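# Reseat two misplaced cartridges flat in the tray

## Task

In the tray that already holds some cartridges, two are out of place: one is propped with an end resting up on a pocket's rim, and the other lies on top of neighbouring cartridges. Put each of them down flat in a pocket of that same tray with its label facing up, then open the grippers and release them.

## Robot and tools

Robot: two arms, left_arm and right_arm, each ending in a two-finger gripper. Shared world frame: origin on the table top midway between the arms, +x out over the table, +z up, left_arm on the +y side. The names left and right do not mean sides of a camera image. Each gripper has its own axes: fingers point along its +z and close along its y. The reported end_effector_position is the point between the finger pads, about 1 cm back from the tips.

Row format, shared by execute_actions and move: one flat list of 14 numbers covering both arms, every value in [-1, 1], even when only one arm moves. Order: dx, dy, dz, rx, ry, rz, opening for left_arm, then the same seven for right_arm. dx to rz are an offset, not a pose: expressed in that gripper's own axes and measured from its pose at the start of the action (for the first action of a call, the last pose a result reported). Scale: 1.0 equals 0.6 m for dx, dy, dz and 180 degrees for rotation; rx, ry, rz form a single rotation vector. Opening is absolute, not an offset: +1 fully open (0.094 m), -1 closed.

execute_actions(actions): a list of actions run in order. Each action is a table of up to 15 rows, one row per control step of 1/30 s; if fewer rows are given, the last one repeats to fill 15 steps. Every row is an offset from the action's start pose, not from the row before. An empty list just returns the current state and images. Each action lasts 0.5 s.

move(target, speed, blocking): target is one 14-number row as above, offsets from the pose in the latest result that showed one. Each gripper travels a straight line toward its target; both paths finish together, lasting 0.5 to 10 s (cut off at 10 s if longer). Rotation takes the shorter way. speed is the top path speed in m/s, 0.002 to 0.5, default 0.25; turning is capped at twice that in rad/s. Grippers lag, wander and may exceed speed, especially with the arm nearly straight. Paths do not avoid obstacles or the other arm. Faster contact and targets set deeper past contact press harder. Openings are sent at the start. With blocking=false the result returns after 0.5 s while motion continues; other moves and execute_actions are refused until a result shows it ended, so use wait or stop. The move: line reports the ending (done, off_target, moving, held, fault) and limits (paced = the sent pose was clipped; held = a safety check blocked steps, after which the arm may jump faster than speed), plus each gripper's distance from its target. If only one arm is named, the other finished fine.

wait(seconds): 0 to 10; arms keep their last command; returns early if a running move ends. stop(): brakes a running move; needs room, more at higher speed; fingers keep moving. zoom_image(camera, region): camera is cam_low, cam_left_wrist or cam_right_wrist; region [x0, y0, x1, y1] in pixels of that camera's last full 504x504 image, top-left is (0, 0), at most 504 by 504. finished_scene(scene): pass the current scene number; irreversible, so only call once both cartridges are seated and released. Replying without a tool call ends everything.

Results: a state line per arm with position in metres and quaternion wxyz in the world frame (less accurate at long reach); Hand target lines giving where the controller is driving each gripper; grip_measured on the command scale (last Joint positions value is the opening in metres; each gripper may be off by about 1 mm); step readings with HELD marking steps an arm was held back; pose unreachable lines when the clearance check altered a command; FAULT and MOTOR HOT lines. Camera calibration (K, distortion, T_world_to_cam) is supplied and may be slightly off; changed values are listed in results.

Control behaviour: per step the command is clipped to within 70 mm and 16 degrees of the measured pose, so large offsets need several actions; after an action the arm goes no further than its last clipped pose. Position wins over orientation when both cannot be met. Arms tend to stop a centimetre or more low and can keep sinking under zero offsets: in a reply's first call send the correction back to the wanted pose, zeros afterwards, aiming higher if still low. Elbows stop just short of straight. Joint limits (rad): waist -2.618 to 3.054, shoulder 0.000 to 3.142, elbow 0.000 to 3.142, wrist pitch -1.571 to 1.571, wrist yaw -1.571 to 1.571, wrist roll -2.094 to 2.094.

Gripping: fingers go to where grip_measured would read the commanded value. To hold, command about 0.03 below grip_measured; less margin holds more gently. Pad force tops out near 50 to 62 N, weaker on thin parts, with a brief spike at first contact. Parts may be tugged or nudged occasionally.

Avoid: dropping or knocking anything off the table (fails the task), arm-to-arm collisions or pressing, slams and hard pushes into the tray. Holding loads heats motors, even while you think; at 75 °C a warning, at 90 °C that arm halts for 10 s, at 100 °C it goes limp and falls. The robot holds its last command while you compose replies.

Each tool is called after "Call:" in YAML: its name, and indented under it one key for each argument.

## Session

Call:
execute_actions:
  actions: []

Scene clock: 0.00 s.
left_arm: end_effector_position=(+0.4773, +0.2910, +0.2623) grip_measured=+1.000 end_effector_quat_wxyz=(+0.622, +0.176, +0.717, -0.260) | right_arm: end_effector_position=(+0.1958, -0.2166, +0.1322) grip_measured=+1.000 end_effector_quat_wxyz=(-0.151, +0.763, +0.629, +0.011)
Joint positions: left_arm=[ 0.347  1.596  0.983  0.442  1.01  -0.008  0.094] | right_arm=[-0.101  1.438  1.16  -1.504 -0.22   1.601  0.094]
Joint velocities: left_arm=[-0.007 -0.007 -0.007 -0.051 -0.007 -0.007  0.   ] | right_arm=[-0.002  0.002  0.007 -0.037  0.007 -0.022  0.   ]
Motor temperatures (°C, as the motors report them): left_arm=[22 21 19 21 19 22] | right_arm=[22 19 20 19 19 21]
Hand target (left_arm): +0.477, +0.290, +0.266; +0.624, +0.179, +0.716, -0.259
Hand target (right_arm): +0.196, -0.217, +0.136; -0.147, +0.764, +0.628, +0.013

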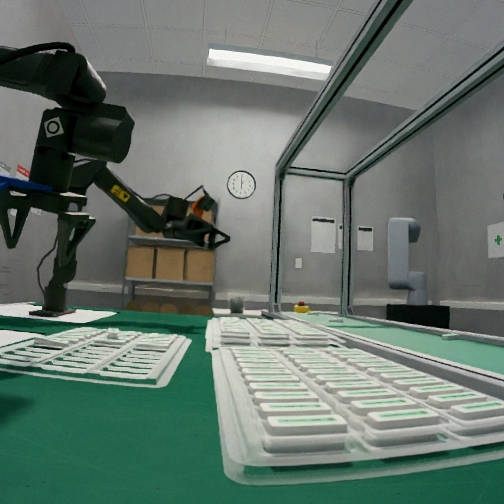

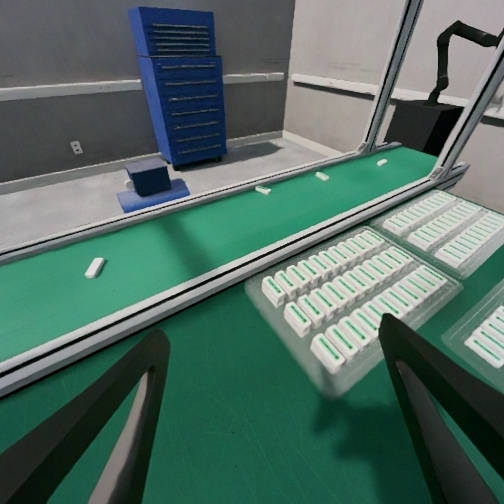

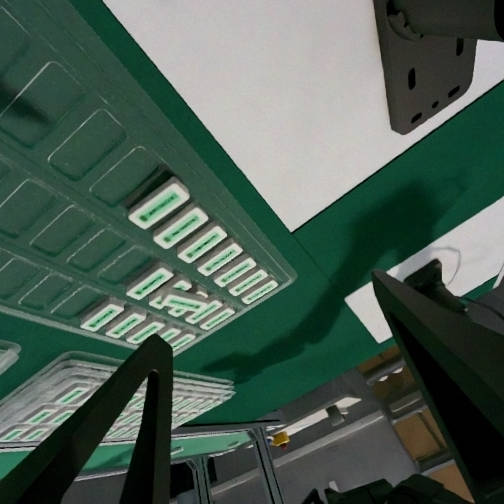

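Call:
zoom_image:
  camera: "cam_right_wrist"
  region: [60, 150, 310, 370]

Call:
zoom_image:
  camera: "cam_low"
  region: [0, 310, 210, 400]

Region (60, 150, 310, 370) of cam_right_wrist's 504x504 image, scaled by 2.016, with more detail than that image has; it fills the top 444 rows of this view, and the rest is white.

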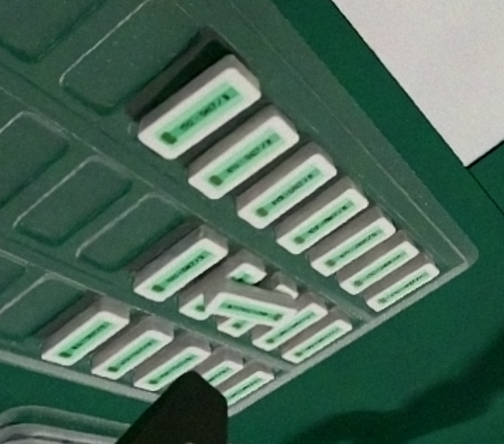

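Region (0, 310, 210, 400) of cam_low's 504x504 image, scaled by 2.400, with more detail than that image has; it fills the top 216 rows of this view, and the rest is white.

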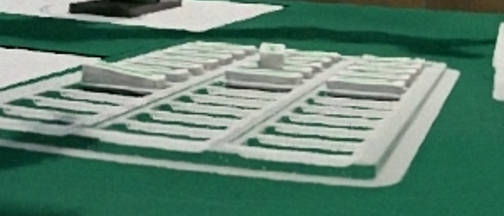

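Call:
move:
  target: [0,0,0,0,0,0,1,0.108,0.145,0.06,-0.063,-0.073,-0.061,0]

Scene clock: 32.13 s.
left_arm: end_effector_position=(+0.4773, +0.2910, +0.2623) grip_measured=+1.000 end_effector_quat_wxyz=(+0.622, +0.176, +0.717, -0.260) | right_arm: end_effector_position=(+0.2745, -0.1618, +0.0846) grip_measured=+0.003 end_effector_quat_wxyz=(-0.019, +0.706, +0.708, -0.015)
Joint positions: left_arm=[ 0.347  1.596  0.983  0.442  1.01  -0.008  0.094] | right_arm=[ 0.273  1.649  1.213 -1.18  -0.018  1.802  0.047]
Joint velocities: left_arm=[-0.017  0.012  0.002 -0.007 -0.037 -0.037  0.   ] | right_arm=[ 0.002 -0.012 -0.007 -0.051 -0.022  0.022  0.001]
Motor temperatures (°C, as the motors report them): left_arm=[22 23 21 24 19 22] | right_arm=[22 20 21 19 19 21]
Hand target (left_arm): +0.477, +0.291, +0.262; +0.622, +0.176, +0.717, -0.260
Hand target (right_arm): +0.287, -0.161, +0.093; +0.001, +0.707, +0.707, -0.001
Off the commanded pose (left_arm): 0.000 m, 0 deg.
Off the commanded pose (right_arm): 0.015 m, 3 deg.
move: off_target (right_arm)
camera_calibration (this result's frames):
cam_right_wrist: T_world_to_cam=[[-0.921041, 0.383499, 0.0679069, 0.316287], [0.344776, 0.721772, 0.600146, 0.00667121], [0.181142, 0.576172, -0.797003, 0.208471], [0, 0, 0, 1]] pos_world=[0.251251, -0.246226, 0.14067]

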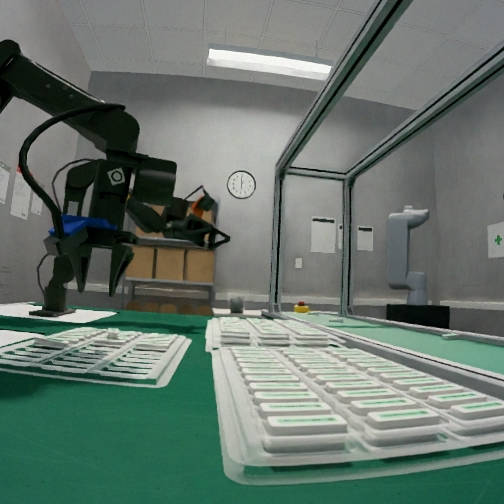

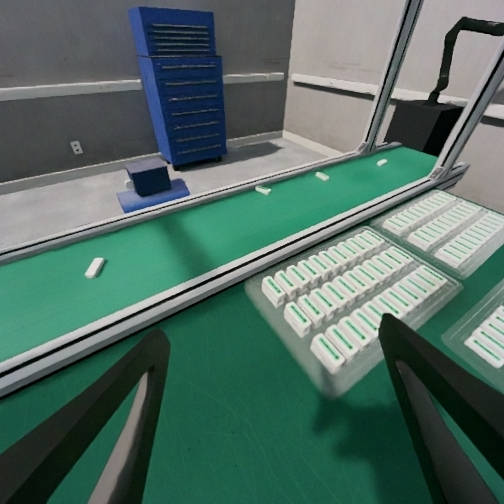

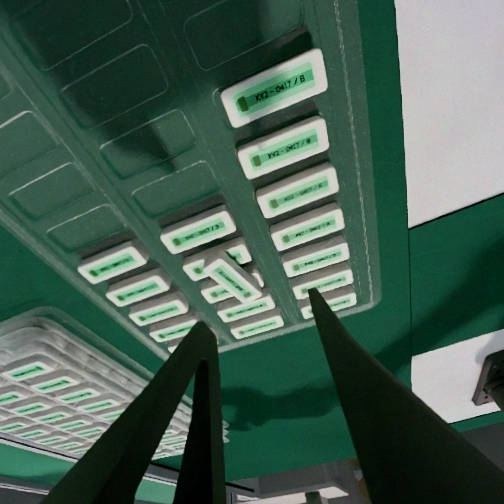

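Call:
move:
  target: [0,0,0,0,0,0,1,0.027,0.045,0.045,0.015,0,-0.078,0]
  speed: 0.1

Call:
zoom_image:
  camera: "cam_low"
  region: [20, 270, 200, 370]

Scene clock: 51.00 s.
left_arm: end_effector_position=(+0.4773, +0.2910, +0.2623) grip_measured=+1.000 end_effector_quat_wxyz=(+0.622, +0.176, +0.717, -0.260) | right_arm: end_effector_position=(+0.2879, -0.1514, +0.0495) grip_measured=+0.003 end_effector_quat_wxyz=(-0.050, +0.619, +0.783, -0.046)
Joint positions: left_arm=[ 0.347  1.596  0.983  0.442  1.01  -0.008  0.094] | right_arm=[ 0.293  1.823  1.266 -1.147 -0.024  1.592  0.047]
Joint velocities: left_arm=[-0.017 -0.007  0.007  0.007 -0.022  0.007  0.   ] | right_arm=[-0.007  0.002 -0.002  0.037 -0.051 -0.066  0.   ]
Motor temperatures (°C, as the motors report them): left_arm=[22 23 21 25 19 22] | right_arm=[22 21 22 20 19 21]
Hand target (left_arm): +0.477, +0.291, +0.262; +0.622, +0.176, +0.717, -0.260
Hand target (right_arm): +0.300, -0.146, +0.057; -0.038, +0.613, +0.789, -0.029
Off the commanded pose (left_arm): 0.000 m, 0 deg.
Off the commanded pose (right_arm): 0.015 m, 3 deg.
move: off_target (right_arm)
camera_calibration (this result's frames):
cam_right_wrist: T_world_to_cam=[[-0.974554, 0.165269, 0.151428, 0.305316], [0.222943, 0.784743, 0.578338, 0.0612282], [-0.0232511, 0.597382, -0.80162, 0.234384], [0, 0, 0, 1]] pos_world=[0.289346, -0.238524, 0.106242]

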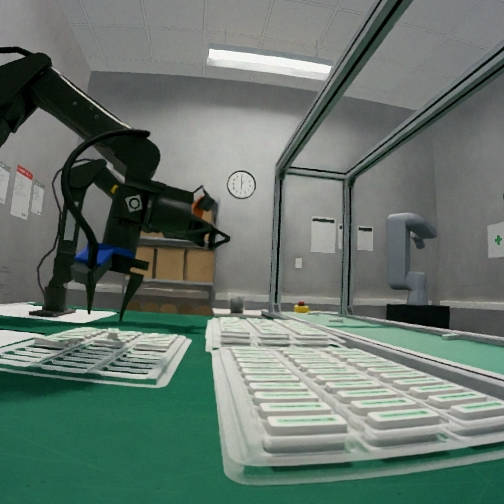

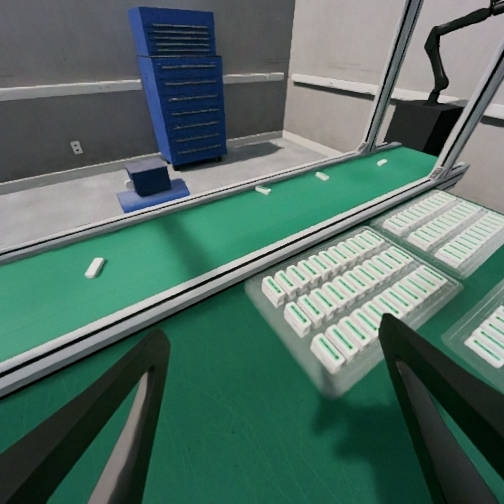

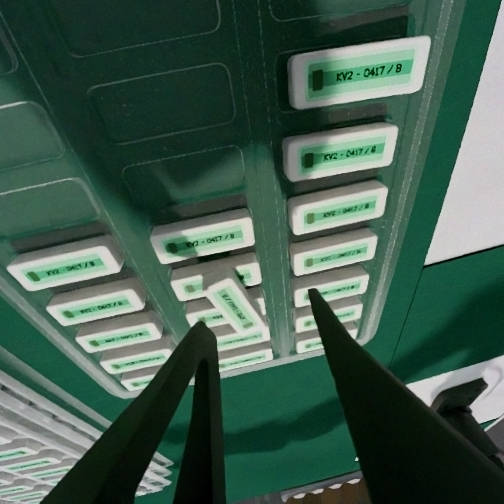

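Region (20, 270, 200, 370) of cam_low's 504x504 image, scaled by 2.800, with more detail than that image has.

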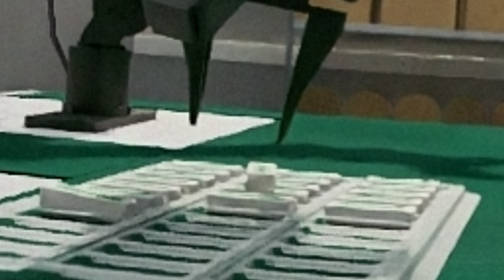

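Call:
move:
  target: [0,0,0,0,0,0,1,0.010,0.043,-0.003,-0.058,0,0,-0.2]
  speed: 0.1

Call:
zoom_image:
  camera: "cam_low"
  region: [60, 280, 180, 360]

Scene clock: 60.17 s.
left_arm: end_effector_position=(+0.4773, +0.2910, +0.2623) grip_measured=+1.000 end_effector_quat_wxyz=(+0.622, +0.176, +0.717, -0.260) | right_arm: end_effector_position=(+0.3116, -0.1412, +0.0437) grip_measured=-0.197 end_effector_quat_wxyz=(-0.002, +0.621, +0.783, +0.017)
Joint positions: left_arm=[ 0.347  1.596  0.983  0.442  1.01  -0.008  0.094] | right_arm=[ 0.306  1.779  1.195 -0.963 -0.024  1.609  0.038]
Joint velocities: left_arm=[ 0.002 -0.022  0.002  0.022  0.051  0.022  0.   ] | right_arm=[ 0.007  0.007  0.022  0.007 -0.022 -0.007  0.001]
Motor temperatures (°C, as the motors report them): left_arm=[22 23 22 26 19 22] | right_arm=[22 21 22 20 19 21]
Hand target (left_arm): +0.477, +0.291, +0.262; +0.622, +0.176, +0.717, -0.260
Hand target (right_arm): +0.312, -0.140, +0.048; +0.008, +0.621, +0.783, +0.025
Off the commanded pose (left_arm): 0.000 m, 0 deg.
Off the commanded pose (right_arm): 0.005 m, 1 deg.
move: done
camera_calibration (this result's frames):
cam_right_wrist: T_world_to_cam=[[-0.985924, 0.166965, 0.00870598, 0.337548], [0.13427, 0.759679, 0.636286, 0.072922], [0.099624, 0.628499, -0.771404, 0.188952], [0, 0, 0, 1]] pos_world=[0.304182, -0.230512, 0.0964201]

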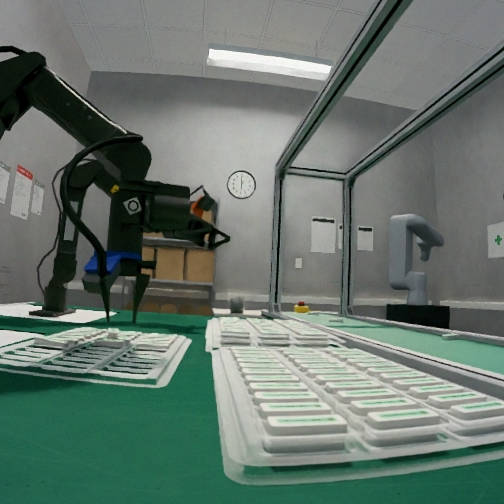

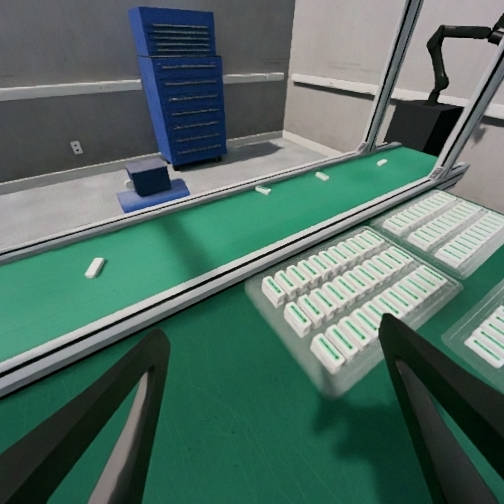

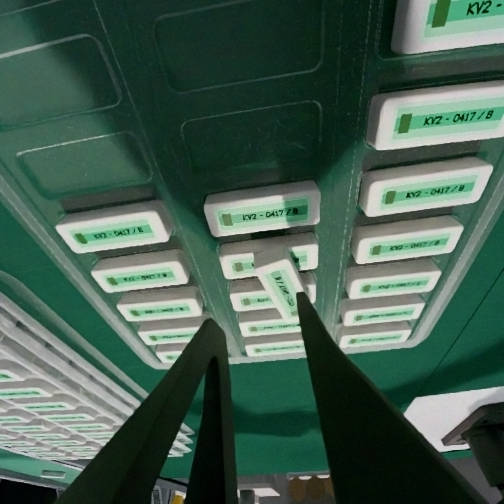

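Region (60, 280, 180, 360) of cam_low's 504x504 image, scaled by 4.200, with more detail than that image has.

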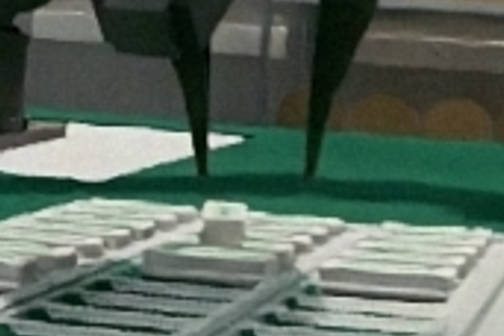

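Call:
move:
  target: [0,0,0,0,0,0,1,-0.003,-0.015,0.008,0,0,0,-0.2]
  speed: 0.03

Call:
zoom_image:
  camera: "cam_low"
  region: [60, 280, 180, 360]

Scene clock: 66.27 s.
left_arm: end_effector_position=(+0.4773, +0.2910, +0.2623) grip_measured=+1.000 end_effector_quat_wxyz=(+0.622, +0.176, +0.717, -0.260) | right_arm: end_effector_position=(+0.3017, -0.1439, +0.0341) grip_measured=-0.197 end_effector_quat_wxyz=(-0.010, +0.622, +0.783, +0.006)
Joint positions: left_arm=[ 0.347  1.596  0.983  0.442  1.01  -0.008  0.094] | right_arm=[ 0.306  1.779  1.155 -0.949 -0.024  1.609  0.038]
Joint velocities: left_arm=[ 0.012 -0.012 -0.007  0.037  0.022 -0.051  0.   ] | right_arm=[ 0.002 -0.032  0.007 -0.022 -0.022  0.037  0.001]
Motor temperatures (°C, as the motors report them): left_arm=[22 23 22 26 19 22] | right_arm=[22 22 22 20 19 21]
Hand target (left_arm): +0.477, +0.291, +0.262; +0.622, +0.176, +0.717, -0.260
Hand target (right_arm): +0.303, -0.145, +0.039; -0.002, +0.621, +0.783, +0.017
Off the commanded pose (left_arm): 0.000 m, 0 deg.
Off the commanded pose (right_arm): 0.005 m, 2 deg.
move: done
camera_calibration (this result's frames):
cam_right_wrist: T_world_to_cam=[[-0.985324, 0.167488, 0.0329196, 0.327394], [0.150837, 0.764084, 0.627235, 0.078367], [0.0799011, 0.622995, -0.778134, 0.189624], [0, 0, 0, 1]] pos_world=[0.295618, -0.232848, 0.0876205]

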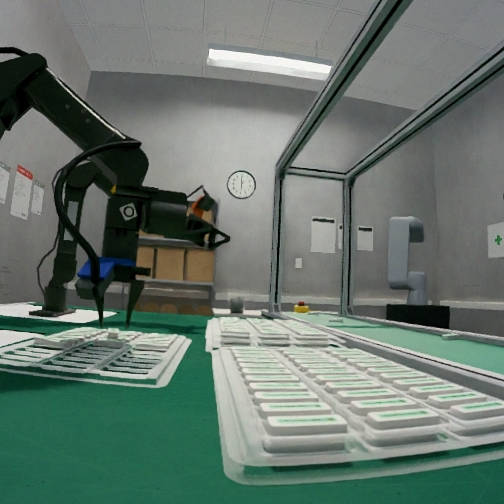

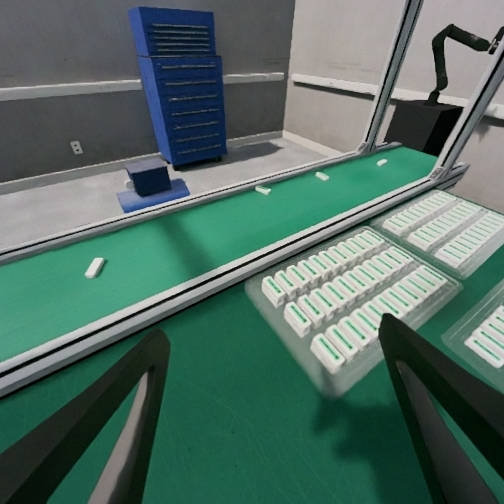

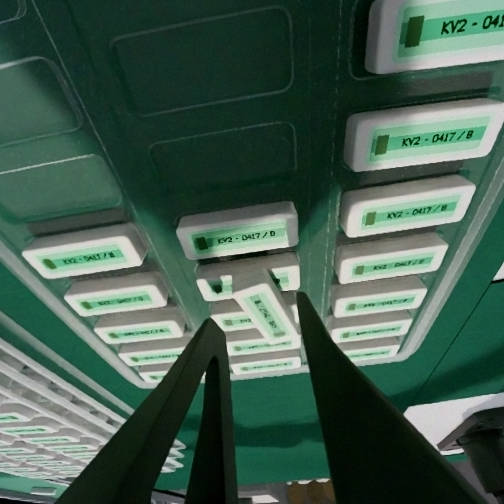

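Region (60, 280, 180, 360) of cam_low's 504x504 image, scaled by 4.200, with more detail than that image has.

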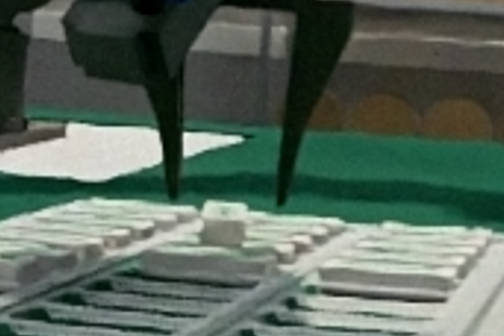

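Call:
move:
  target: [0,0,0,0,0,0,1,0.004,-0.002,0.010,-0.008,0,0,-0.2]
  speed: 0.02

Call:
zoom_image:
  camera: "cam_low"
  region: [60, 280, 180, 360]

Scene clock: 71.30 s.
left_arm: end_effector_position=(+0.4773, +0.2910, +0.2623) grip_measured=+1.000 end_effector_quat_wxyz=(+0.622, +0.176, +0.717, -0.260) | right_arm: end_effector_position=(+0.2998, -0.1444, +0.0262) grip_measured=-0.197 end_effector_quat_wxyz=(-0.009, +0.623, +0.782, +0.009)
Joint positions: left_arm=[ 0.347  1.596  0.983  0.442  1.01  -0.008  0.094] | right_arm=[ 0.306  1.779  1.121 -0.909 -0.024  1.612  0.038]
Joint velocities: left_arm=[-0.017  0.002 -0.002 -0.066 -0.095 -0.051  0.   ] | right_arm=[-0.002  0.012  0.002  0.022 -0.007 -0.037  0.   ]
Motor temperatures (°C, as the motors report them): left_arm=[22 24 22 26 19 22] | right_arm=[22 22 22 20 19 21]
Hand target (left_arm): +0.477, +0.291, +0.262; +0.622, +0.176, +0.717, -0.260
Hand target (right_arm): +0.300, -0.142, +0.028; -0.003, +0.622, +0.783, +0.016
Off the commanded pose (left_arm): 0.000 m, 0 deg.
Off the commanded pose (right_arm): 0.003 m, 1 deg.
move: done
camera_calibration (this result's frames):
cam_right_wrist: T_world_to_cam=[[-0.985039, 0.170073, 0.0277971, 0.326337], [0.149447, 0.762742, 0.629198, 0.0841508], [0.0858074, 0.623939, -0.776748, 0.182282], [0, 0, 0, 1]] pos_world=[0.293238, -0.233419, 0.0795682]

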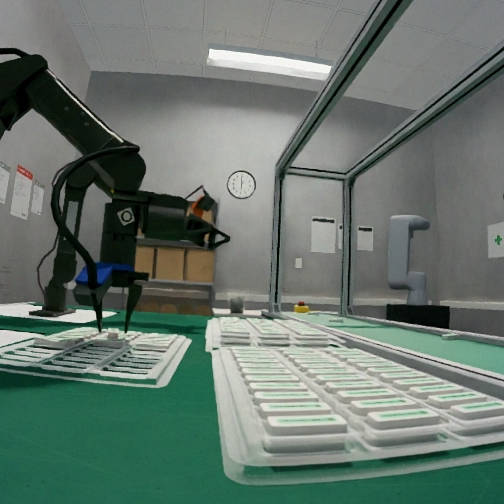

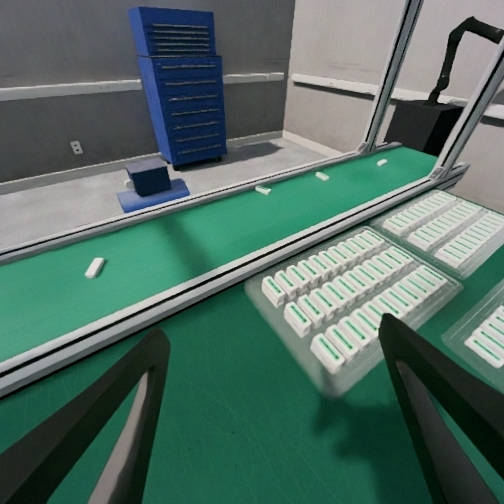

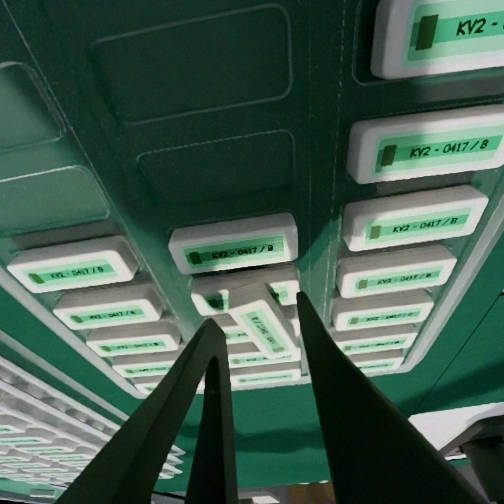

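Region (60, 280, 180, 360) of cam_low's 504x504 image, scaled by 4.200, with more detail than that image has.

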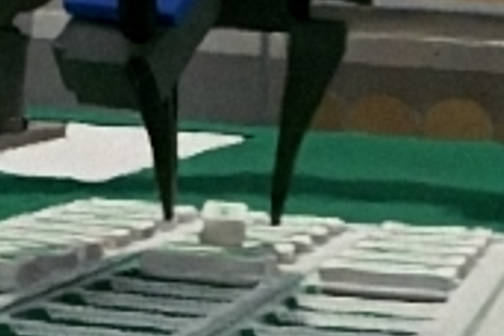

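Call:
move:
  target: [0,0,0,0,0,0,1,0.011,0,0.001,-0.004,0,0,-0.2]
  speed: 0.02

Call:
move:
  target: [0,0,0,0,0,0,1,0,0,0,0,0,0,-0.69]

Call:
zoom_image:
  camera: "cam_low"
  region: [60, 280, 180, 360]

Scene clock: 77.17 s.
left_arm: end_effector_position=(+0.4773, +0.2910, +0.2623) grip_measured=+1.000 end_effector_quat_wxyz=(+0.622, +0.176, +0.717, -0.260) | right_arm: end_effector_position=(+0.3000, -0.1396, +0.0262) grip_measured=-0.197 end_effector_quat_wxyz=(-0.007, +0.622, +0.783, +0.011)
Joint positions: left_arm=[ 0.347  1.596  0.983  0.442  1.01  -0.008  0.094] | right_arm=[ 0.32   1.779  1.121 -0.903 -0.024  1.626  0.038]
Joint velocities: left_arm=[-0.007 -0.027  0.002  0.022  0.007 -0.066  0.   ] | right_arm=[-0.012 -0.012 -0.012  0.022 -0.007  0.007  0.   ]
Motor temperatures (°C, as the motors report them): left_arm=[22 24 22 26 19 22] | right_arm=[22 22 21 20 19 21]
Hand target (left_arm): +0.477, +0.291, +0.262; +0.622, +0.176, +0.717, -0.260
Hand target (right_arm): +0.298, -0.138, +0.026; -0.005, +0.623, +0.782, +0.013
Off the commanded pose (left_arm): 0.000 m, 0 deg.
Off the commanded pose (right_arm): 0.002 m, 0 deg.
move: done
camera_calibration (this result's frames):
cam_right_wrist: T_world_to_cam=[[-0.985374, 0.168899, 0.0226274, 0.32574], [0.145085, 0.761867, 0.631275, 0.0816096], [0.0893829, 0.625325, -0.775229, 0.178375], [0, 0, 0, 1]] pos_world=[0.293191, -0.228735, 0.0793928]

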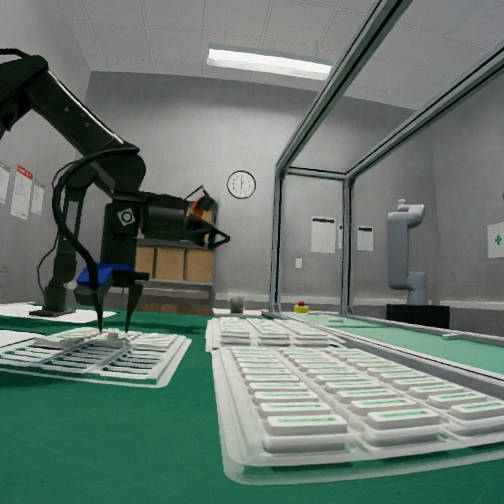

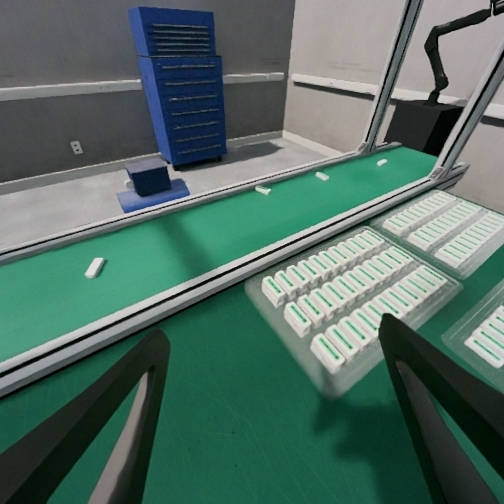

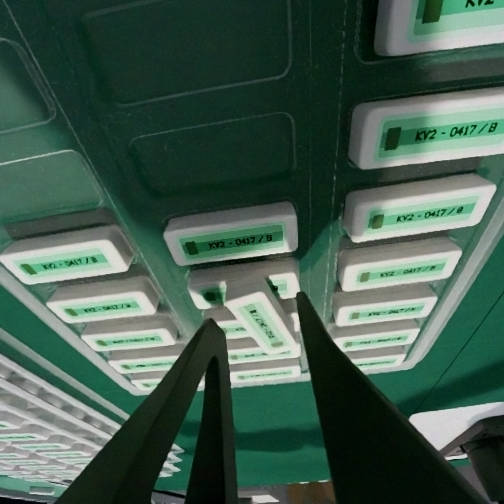

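Scene clock: 77.67 s.
left_arm: end_effector_position=(+0.4773, +0.2910, +0.2623) grip_measured=+1.000 end_effector_quat_wxyz=(+0.622, +0.176, +0.717, -0.260) | right_arm: end_effector_position=(+0.3000, -0.1396, +0.0262) grip_measured=-0.675 end_effector_quat_wxyz=(-0.007, +0.622, +0.783, +0.011)
Joint positions: left_arm=[ 0.347  1.596  0.983  0.442  1.01  -0.008  0.094] | right_arm=[ 0.32   1.779  1.121 -0.903 -0.024  1.626  0.015]
Joint velocities: left_arm=[-0.002 -0.002 -0.002 -0.022  0.007 -0.037  0.   ] | right_arm=[-0.017 -0.002 -0.002 -0.037 -0.022 -0.051  0.001]
Motor temperatures (°C, as the motors report them): left_arm=[22 24 22 26 19 22] | right_arm=[22 22 21 20 19 21]
Hand target (left_arm): +0.477, +0.291, +0.262; +0.622, +0.176, +0.717, -0.260
Hand target (right_arm): +0.300, -0.140, +0.026; -0.007, +0.622, +0.783, +0.011
Off the commanded pose (left_arm): 0.000 m, 0 deg.
Off the commanded pose (right_arm): 0.000 m, 0 deg.
move: done
camera_calibration (this result's frames):
cam_right_wrist: T_world_to_cam=[[-0.985374, 0.168899, 0.0226274, 0.32574], [0.145085, 0.761867, 0.631275, 0.0816096], [0.0893829, 0.625325, -0.775229, 0.178375], [0, 0, 0, 1]] pos_world=[0.293191, -0.228735, 0.0793928]

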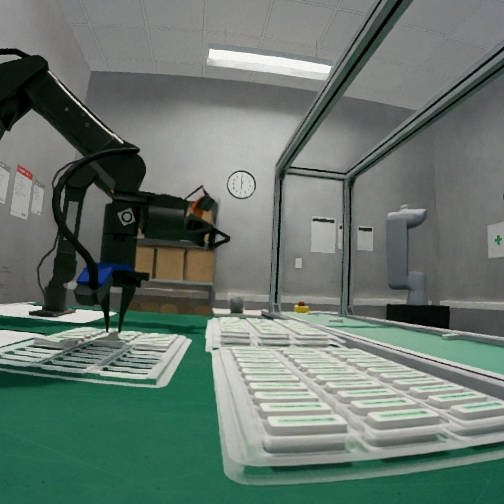

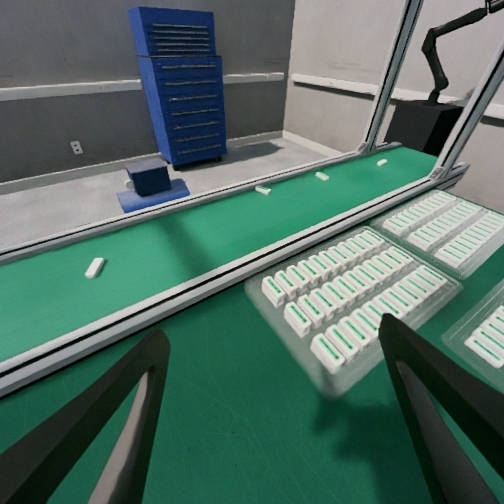

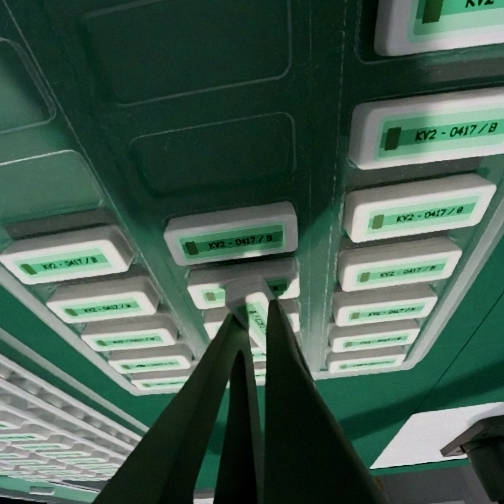

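Region (60, 280, 180, 360) of cam_low's 504x504 image, scaled by 4.200, with more detail than that image has.

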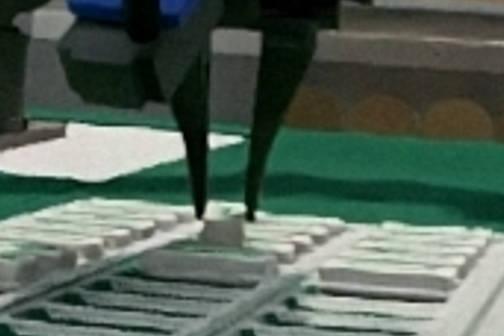

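Call:
move:
  target: [0,0,0,0,0,0,1,0,0,-0.035,0,0,0,-0.71]
  speed: 0.05

Call:
move:
  target: [0,0,0,0,0,0,1,-0.152,-0.023,0.005,0,0,-0.414,-0.71]

Call:
zoom_image:
  camera: "cam_low"
  region: [40, 300, 180, 380]

Scene clock: 85.57 s.
left_arm: end_effector_position=(+0.4773, +0.2910, +0.2623) grip_measured=+1.000 end_effector_quat_wxyz=(+0.622, +0.176, +0.717, -0.260) | right_arm: end_effector_position=(+0.2939, -0.1414, +0.0325) grip_measured=-0.690 end_effector_quat_wxyz=(-0.015, +0.622, +0.783, -0.000)
Joint positions: left_arm=[ 0.347  1.596  0.983  0.442  1.01  -0.008  0.094] | right_arm=[ 0.32   1.771  1.138 -0.956 -0.024  1.626  0.015]
Joint velocities: left_arm=[ 0.002 -0.002 -0.007  0.007  0.007  0.037  0.   ] | right_arm=[-0.002 -0.007 -0.002 -0.007 -0.037  0.007 -0.001]
Motor temperatures (°C, as the motors report them): left_arm=[22 24 22 27 19 22] | right_arm=[22 22 22 20 19 21]
Hand target (left_arm): +0.477, +0.291, +0.262; +0.622, +0.176, +0.717, -0.260
Hand target (right_arm): +0.300, -0.140, +0.047; -0.007, +0.622, +0.783, +0.011
Off the commanded pose (left_arm): 0.000 m, 0 deg.
Off the commanded pose (right_arm): 0.016 m, 2 deg.
move: off_target (right_arm)
camera_calibration (this result's frames):
cam_right_wrist: T_world_to_cam=[[-0.984451, 0.169167, 0.0473148, 0.318901], [0.161607, 0.766662, 0.621379, 0.0760044], [0.0688424, 0.619363, -0.78208, 0.190296], [0, 0, 0, 1]] pos_world=[0.288559, -0.23008, 0.0865103]

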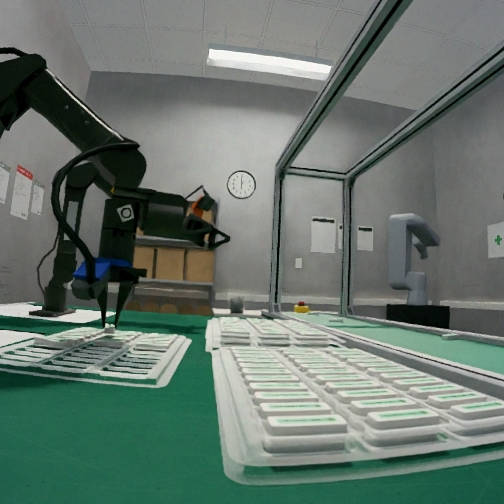

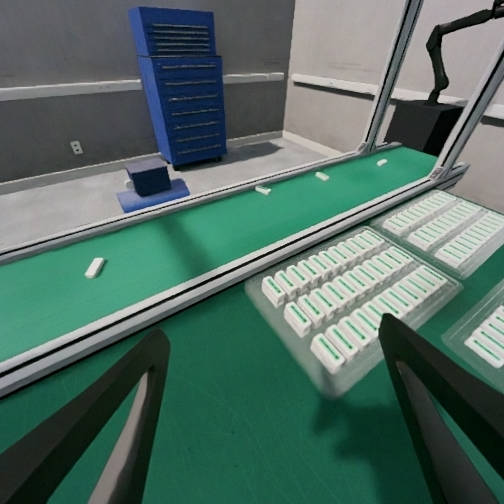

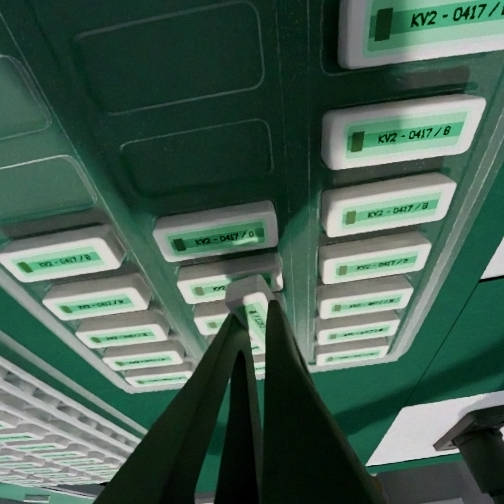

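Scene clock: 88.80 s.
left_arm: end_effector_position=(+0.4773, +0.2910, +0.2623) grip_measured=+1.000 end_effector_quat_wxyz=(+0.622, +0.176, +0.717, -0.260) | right_arm: end_effector_position=(+0.2983, -0.2296, +0.0266) grip_measured=-0.690 end_effector_quat_wxyz=(-0.022, +0.023, +0.999, +0.012)
Joint positions: left_arm=[ 0.347  1.596  0.983  0.442  1.01  -0.008  0.094] | right_arm=[ 0.022  1.771  1.112 -0.955 -0.024  0.029  0.015]
Joint velocities: left_arm=[ 0.007  0.002  0.017 -0.022  0.066 -0.081  0.   ] | right_arm=[ 0.002 -0.002 -0.007  0.022  0.007 -0.051 -0.   ]
Motor temperatures (°C, as the motors report them): left_arm=[22 24 22 27 19 22] | right_arm=[22 22 21 20 19 21]
Hand target (left_arm): +0.477, +0.291, +0.262; +0.622, +0.176, +0.717, -0.260
Hand target (right_arm): +0.299, -0.233, +0.027; -0.013, +0.022, +1.000, +0.010
Off the commanded pose (left_arm): 0.000 m, 0 deg.
Off the commanded pose (right_arm): 0.005 m, 1 deg.
move: done
camera_calibration (this result's frames):
cam_right_wrist: T_world_to_cam=[[-0.428286, -0.903486, 0.0168292, -0.0729966], [-0.682114, 0.335451, 0.649764, 0.298503], [-0.592698, 0.266805, -0.75995, 0.355815], [0, 0, 0, 1]] pos_world=[0.383241, -0.261018, 0.0776737]

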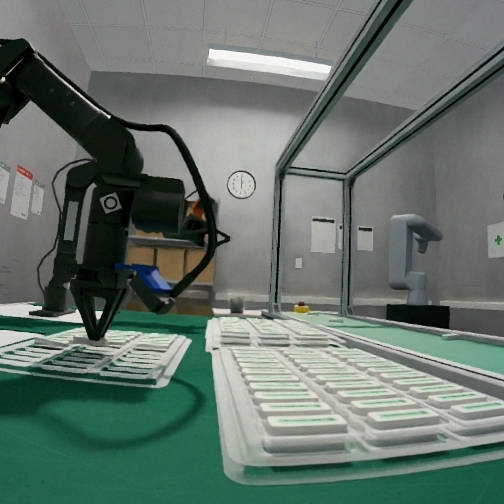

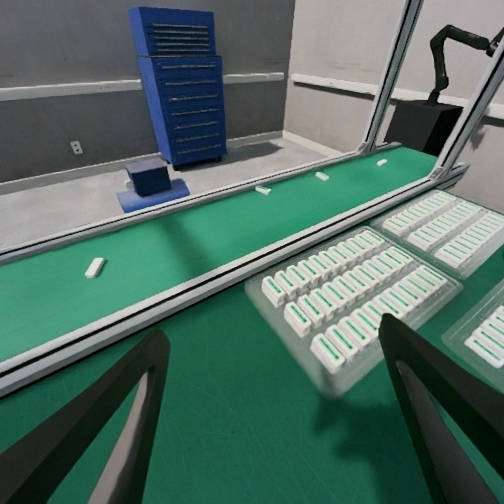

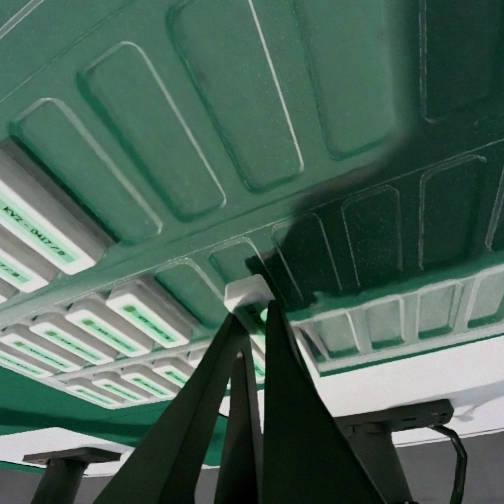

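Region (40, 300, 180, 380) of cam_low's 504x504 image, scaled by 3.600, with more detail than that image has; it fills the top 288 rows of this view, and the rest is white.

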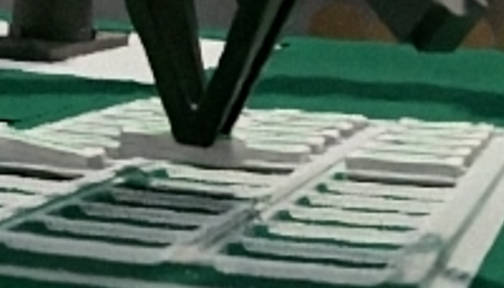

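Call:
move:
  target: [0,0,0,0,0,0,1,-0.017,0,0.002,0,-0.02,0,-0.71]
  speed: 0.03

Call:
zoom_image:
  camera: "cam_low"
  region: [40, 300, 180, 380]

Call:
zoom_image:
  camera: "cam_right_wrist"
  region: [150, 200, 350, 380]

Scene clock: 99.90 s.
left_arm: end_effector_position=(+0.4773, +0.2910, +0.2623) grip_measured=+1.000 end_effector_quat_wxyz=(+0.622, +0.176, +0.717, -0.260) | right_arm: end_effector_position=(+0.3042, -0.2297, +0.0227) grip_measured=-0.690 end_effector_quat_wxyz=(-0.007, +0.021, +1.000, +0.012)
Joint positions: left_arm=[ 0.347  1.596  0.983  0.442  1.01  -0.008  0.094] | right_arm=[ 0.022  1.771  1.096 -0.909 -0.024  0.027  0.015]
Joint velocities: left_arm=[ 0.012 -0.007 -0.007 -0.007 -0.051 -0.051  0.   ] | right_arm=[-0.002  0.012 -0.017 -0.051 -0.022  0.066 -0.   ]
Motor temperatures (°C, as the motors report them): left_arm=[22 24 22 27 19 22] | right_arm=[22 22 21 20 19 21]
Hand target (left_arm): +0.477, +0.291, +0.262; +0.622, +0.176, +0.717, -0.260
Hand target (right_arm): +0.308, -0.230, +0.025; +0.009, +0.023, +1.000, +0.011
Off the commanded pose (left_arm): 0.000 m, 0 deg.
Off the commanded pose (right_arm): 0.005 m, 2 deg.
move: done
camera_calibration (this result's frames):
cam_right_wrist: T_world_to_cam=[[-0.426194, -0.904622, 0.00413278, -0.0710948], [-0.702553, 0.333864, 0.628453, 0.311435], [-0.569893, 0.264939, -0.777836, 0.349418], [0, 0, 0, 1]] pos_world=[0.38763, -0.260866, 0.0763615]

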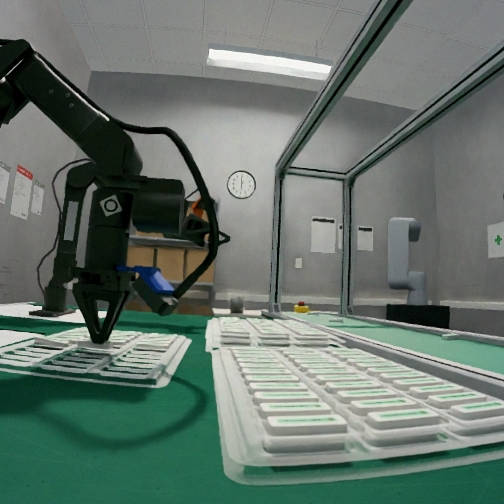

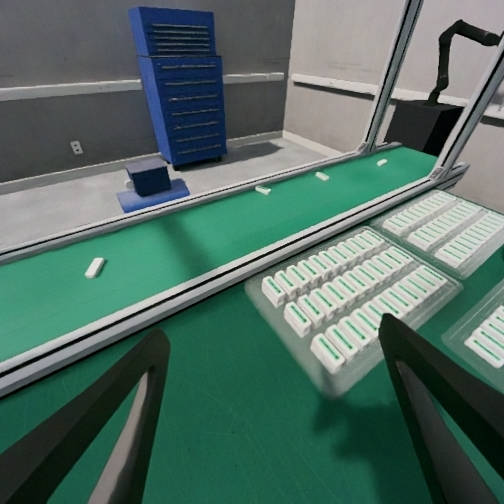

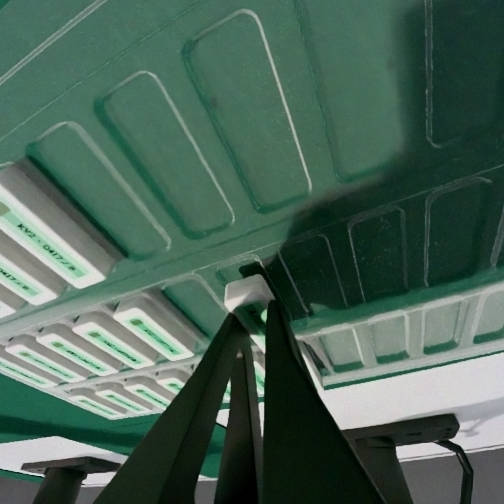

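Region (40, 300, 180, 380) of cam_low's 504x504 image, scaled by 3.600, with more detail than that image has; it fills the top 288 rows of this view, and the rest is white.

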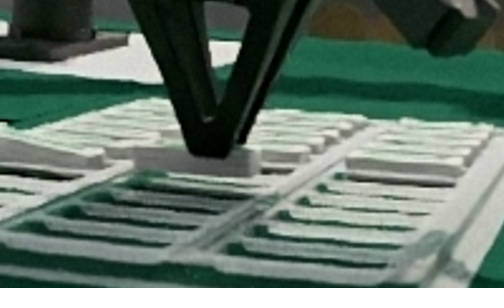

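Region (150, 200, 350, 380) of cam_right_wrist's 504x504 image, scaled by 2.520, with more detail than that image has; it fills the top 454 rows of this view, and the rest is white.

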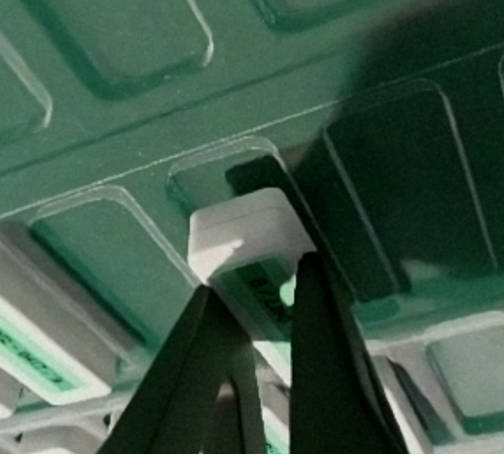

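Call:
move:
  target: [0,0,0,0,0,0,1,-0.010,0,0.005,0,-0.01,0,-0.71]
  speed: 0.02

Call:
zoom_image:
  camera: "cam_low"
  region: [40, 300, 180, 380]

Call:
zoom_image:
  camera: "cam_right_wrist"
  region: [150, 200, 350, 380]

Scene clock: 106.40 s.
left_arm: end_effector_position=(+0.4773, +0.2910, +0.2623) grip_measured=+1.000 end_effector_quat_wxyz=(+0.622, +0.176, +0.717, -0.260) | right_arm: end_effector_position=(+0.3093, -0.2298, +0.0227) grip_measured=-0.690 end_effector_quat_wxyz=(+0.004, +0.021, +1.000, +0.012)
Joint positions: left_arm=[ 0.347  1.596  0.983  0.442  1.01  -0.008  0.094] | right_arm=[ 0.022  1.771  1.096 -0.888 -0.024  0.027  0.015]
Joint velocities: left_arm=[ 0.007 -0.017 -0.002 -0.11   0.022 -0.007  0.   ] | right_arm=[ 0.017  0.012  0.012  0.022 -0.007 -0.007 -0.002]
Motor temperatures (°C, as the motors report them): left_arm=[22 24 22 27 19 22] | right_arm=[22 22 21 20 19 21]
Hand target (left_arm): +0.477, +0.291, +0.262; +0.622, +0.176, +0.717, -0.260
Hand target (right_arm): +0.310, -0.230, +0.020; +0.009, +0.022, +1.000, +0.012
Off the commanded pose (left_arm): 0.000 m, 0 deg.
Off the commanded pose (right_arm): 0.003 m, 1 deg.
move: done
camera_calibration (this result's frames):
cam_right_wrist: T_world_to_cam=[[-0.426192, -0.904622, -0.0043505, -0.0687946], [-0.715347, 0.334067, 0.613741, 0.319408], [-0.553751, 0.264684, -0.789495, 0.347555], [0, 0, 0, 1]] pos_world=[0.391626, -0.260929, 0.0780601]

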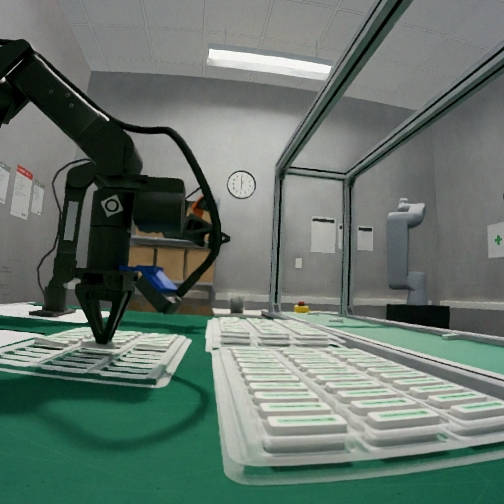

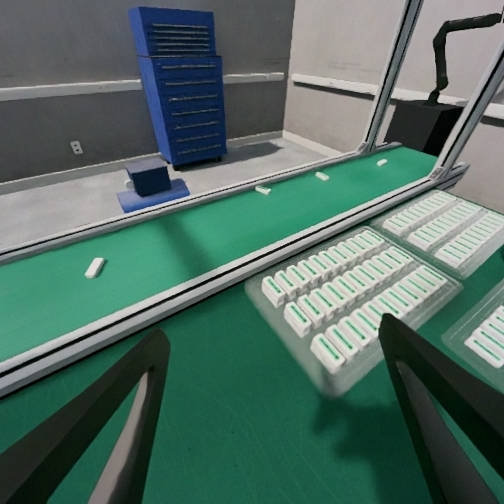

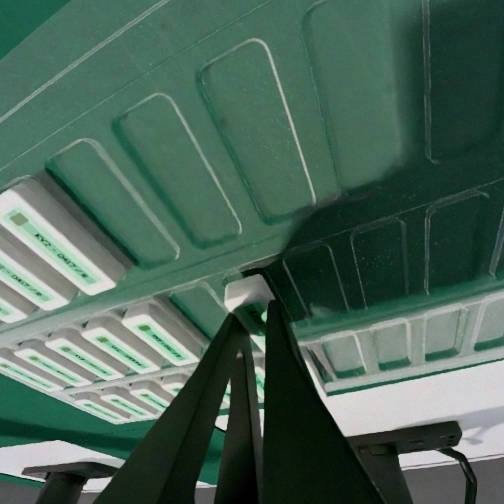

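Region (40, 300, 180, 380) of cam_low's 504x504 image, scaled by 3.600, with more detail than that image has; it fills the top 288 rows of this view, and the rest is white.

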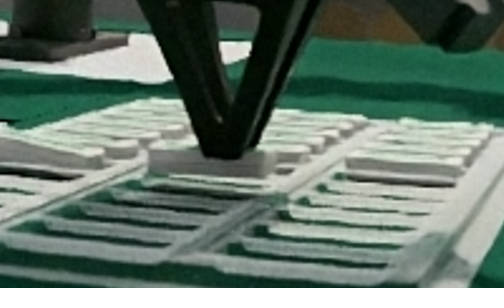

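Region (150, 200, 350, 380) of cam_right_wrist's 504x504 image, scaled by 2.520, with more detail than that image has; it fills the top 454 rows of this view, and the rest is white.

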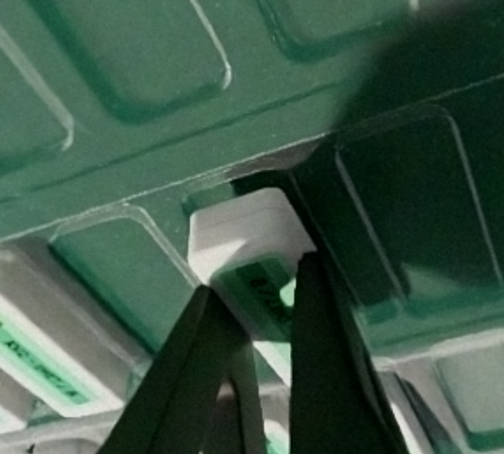

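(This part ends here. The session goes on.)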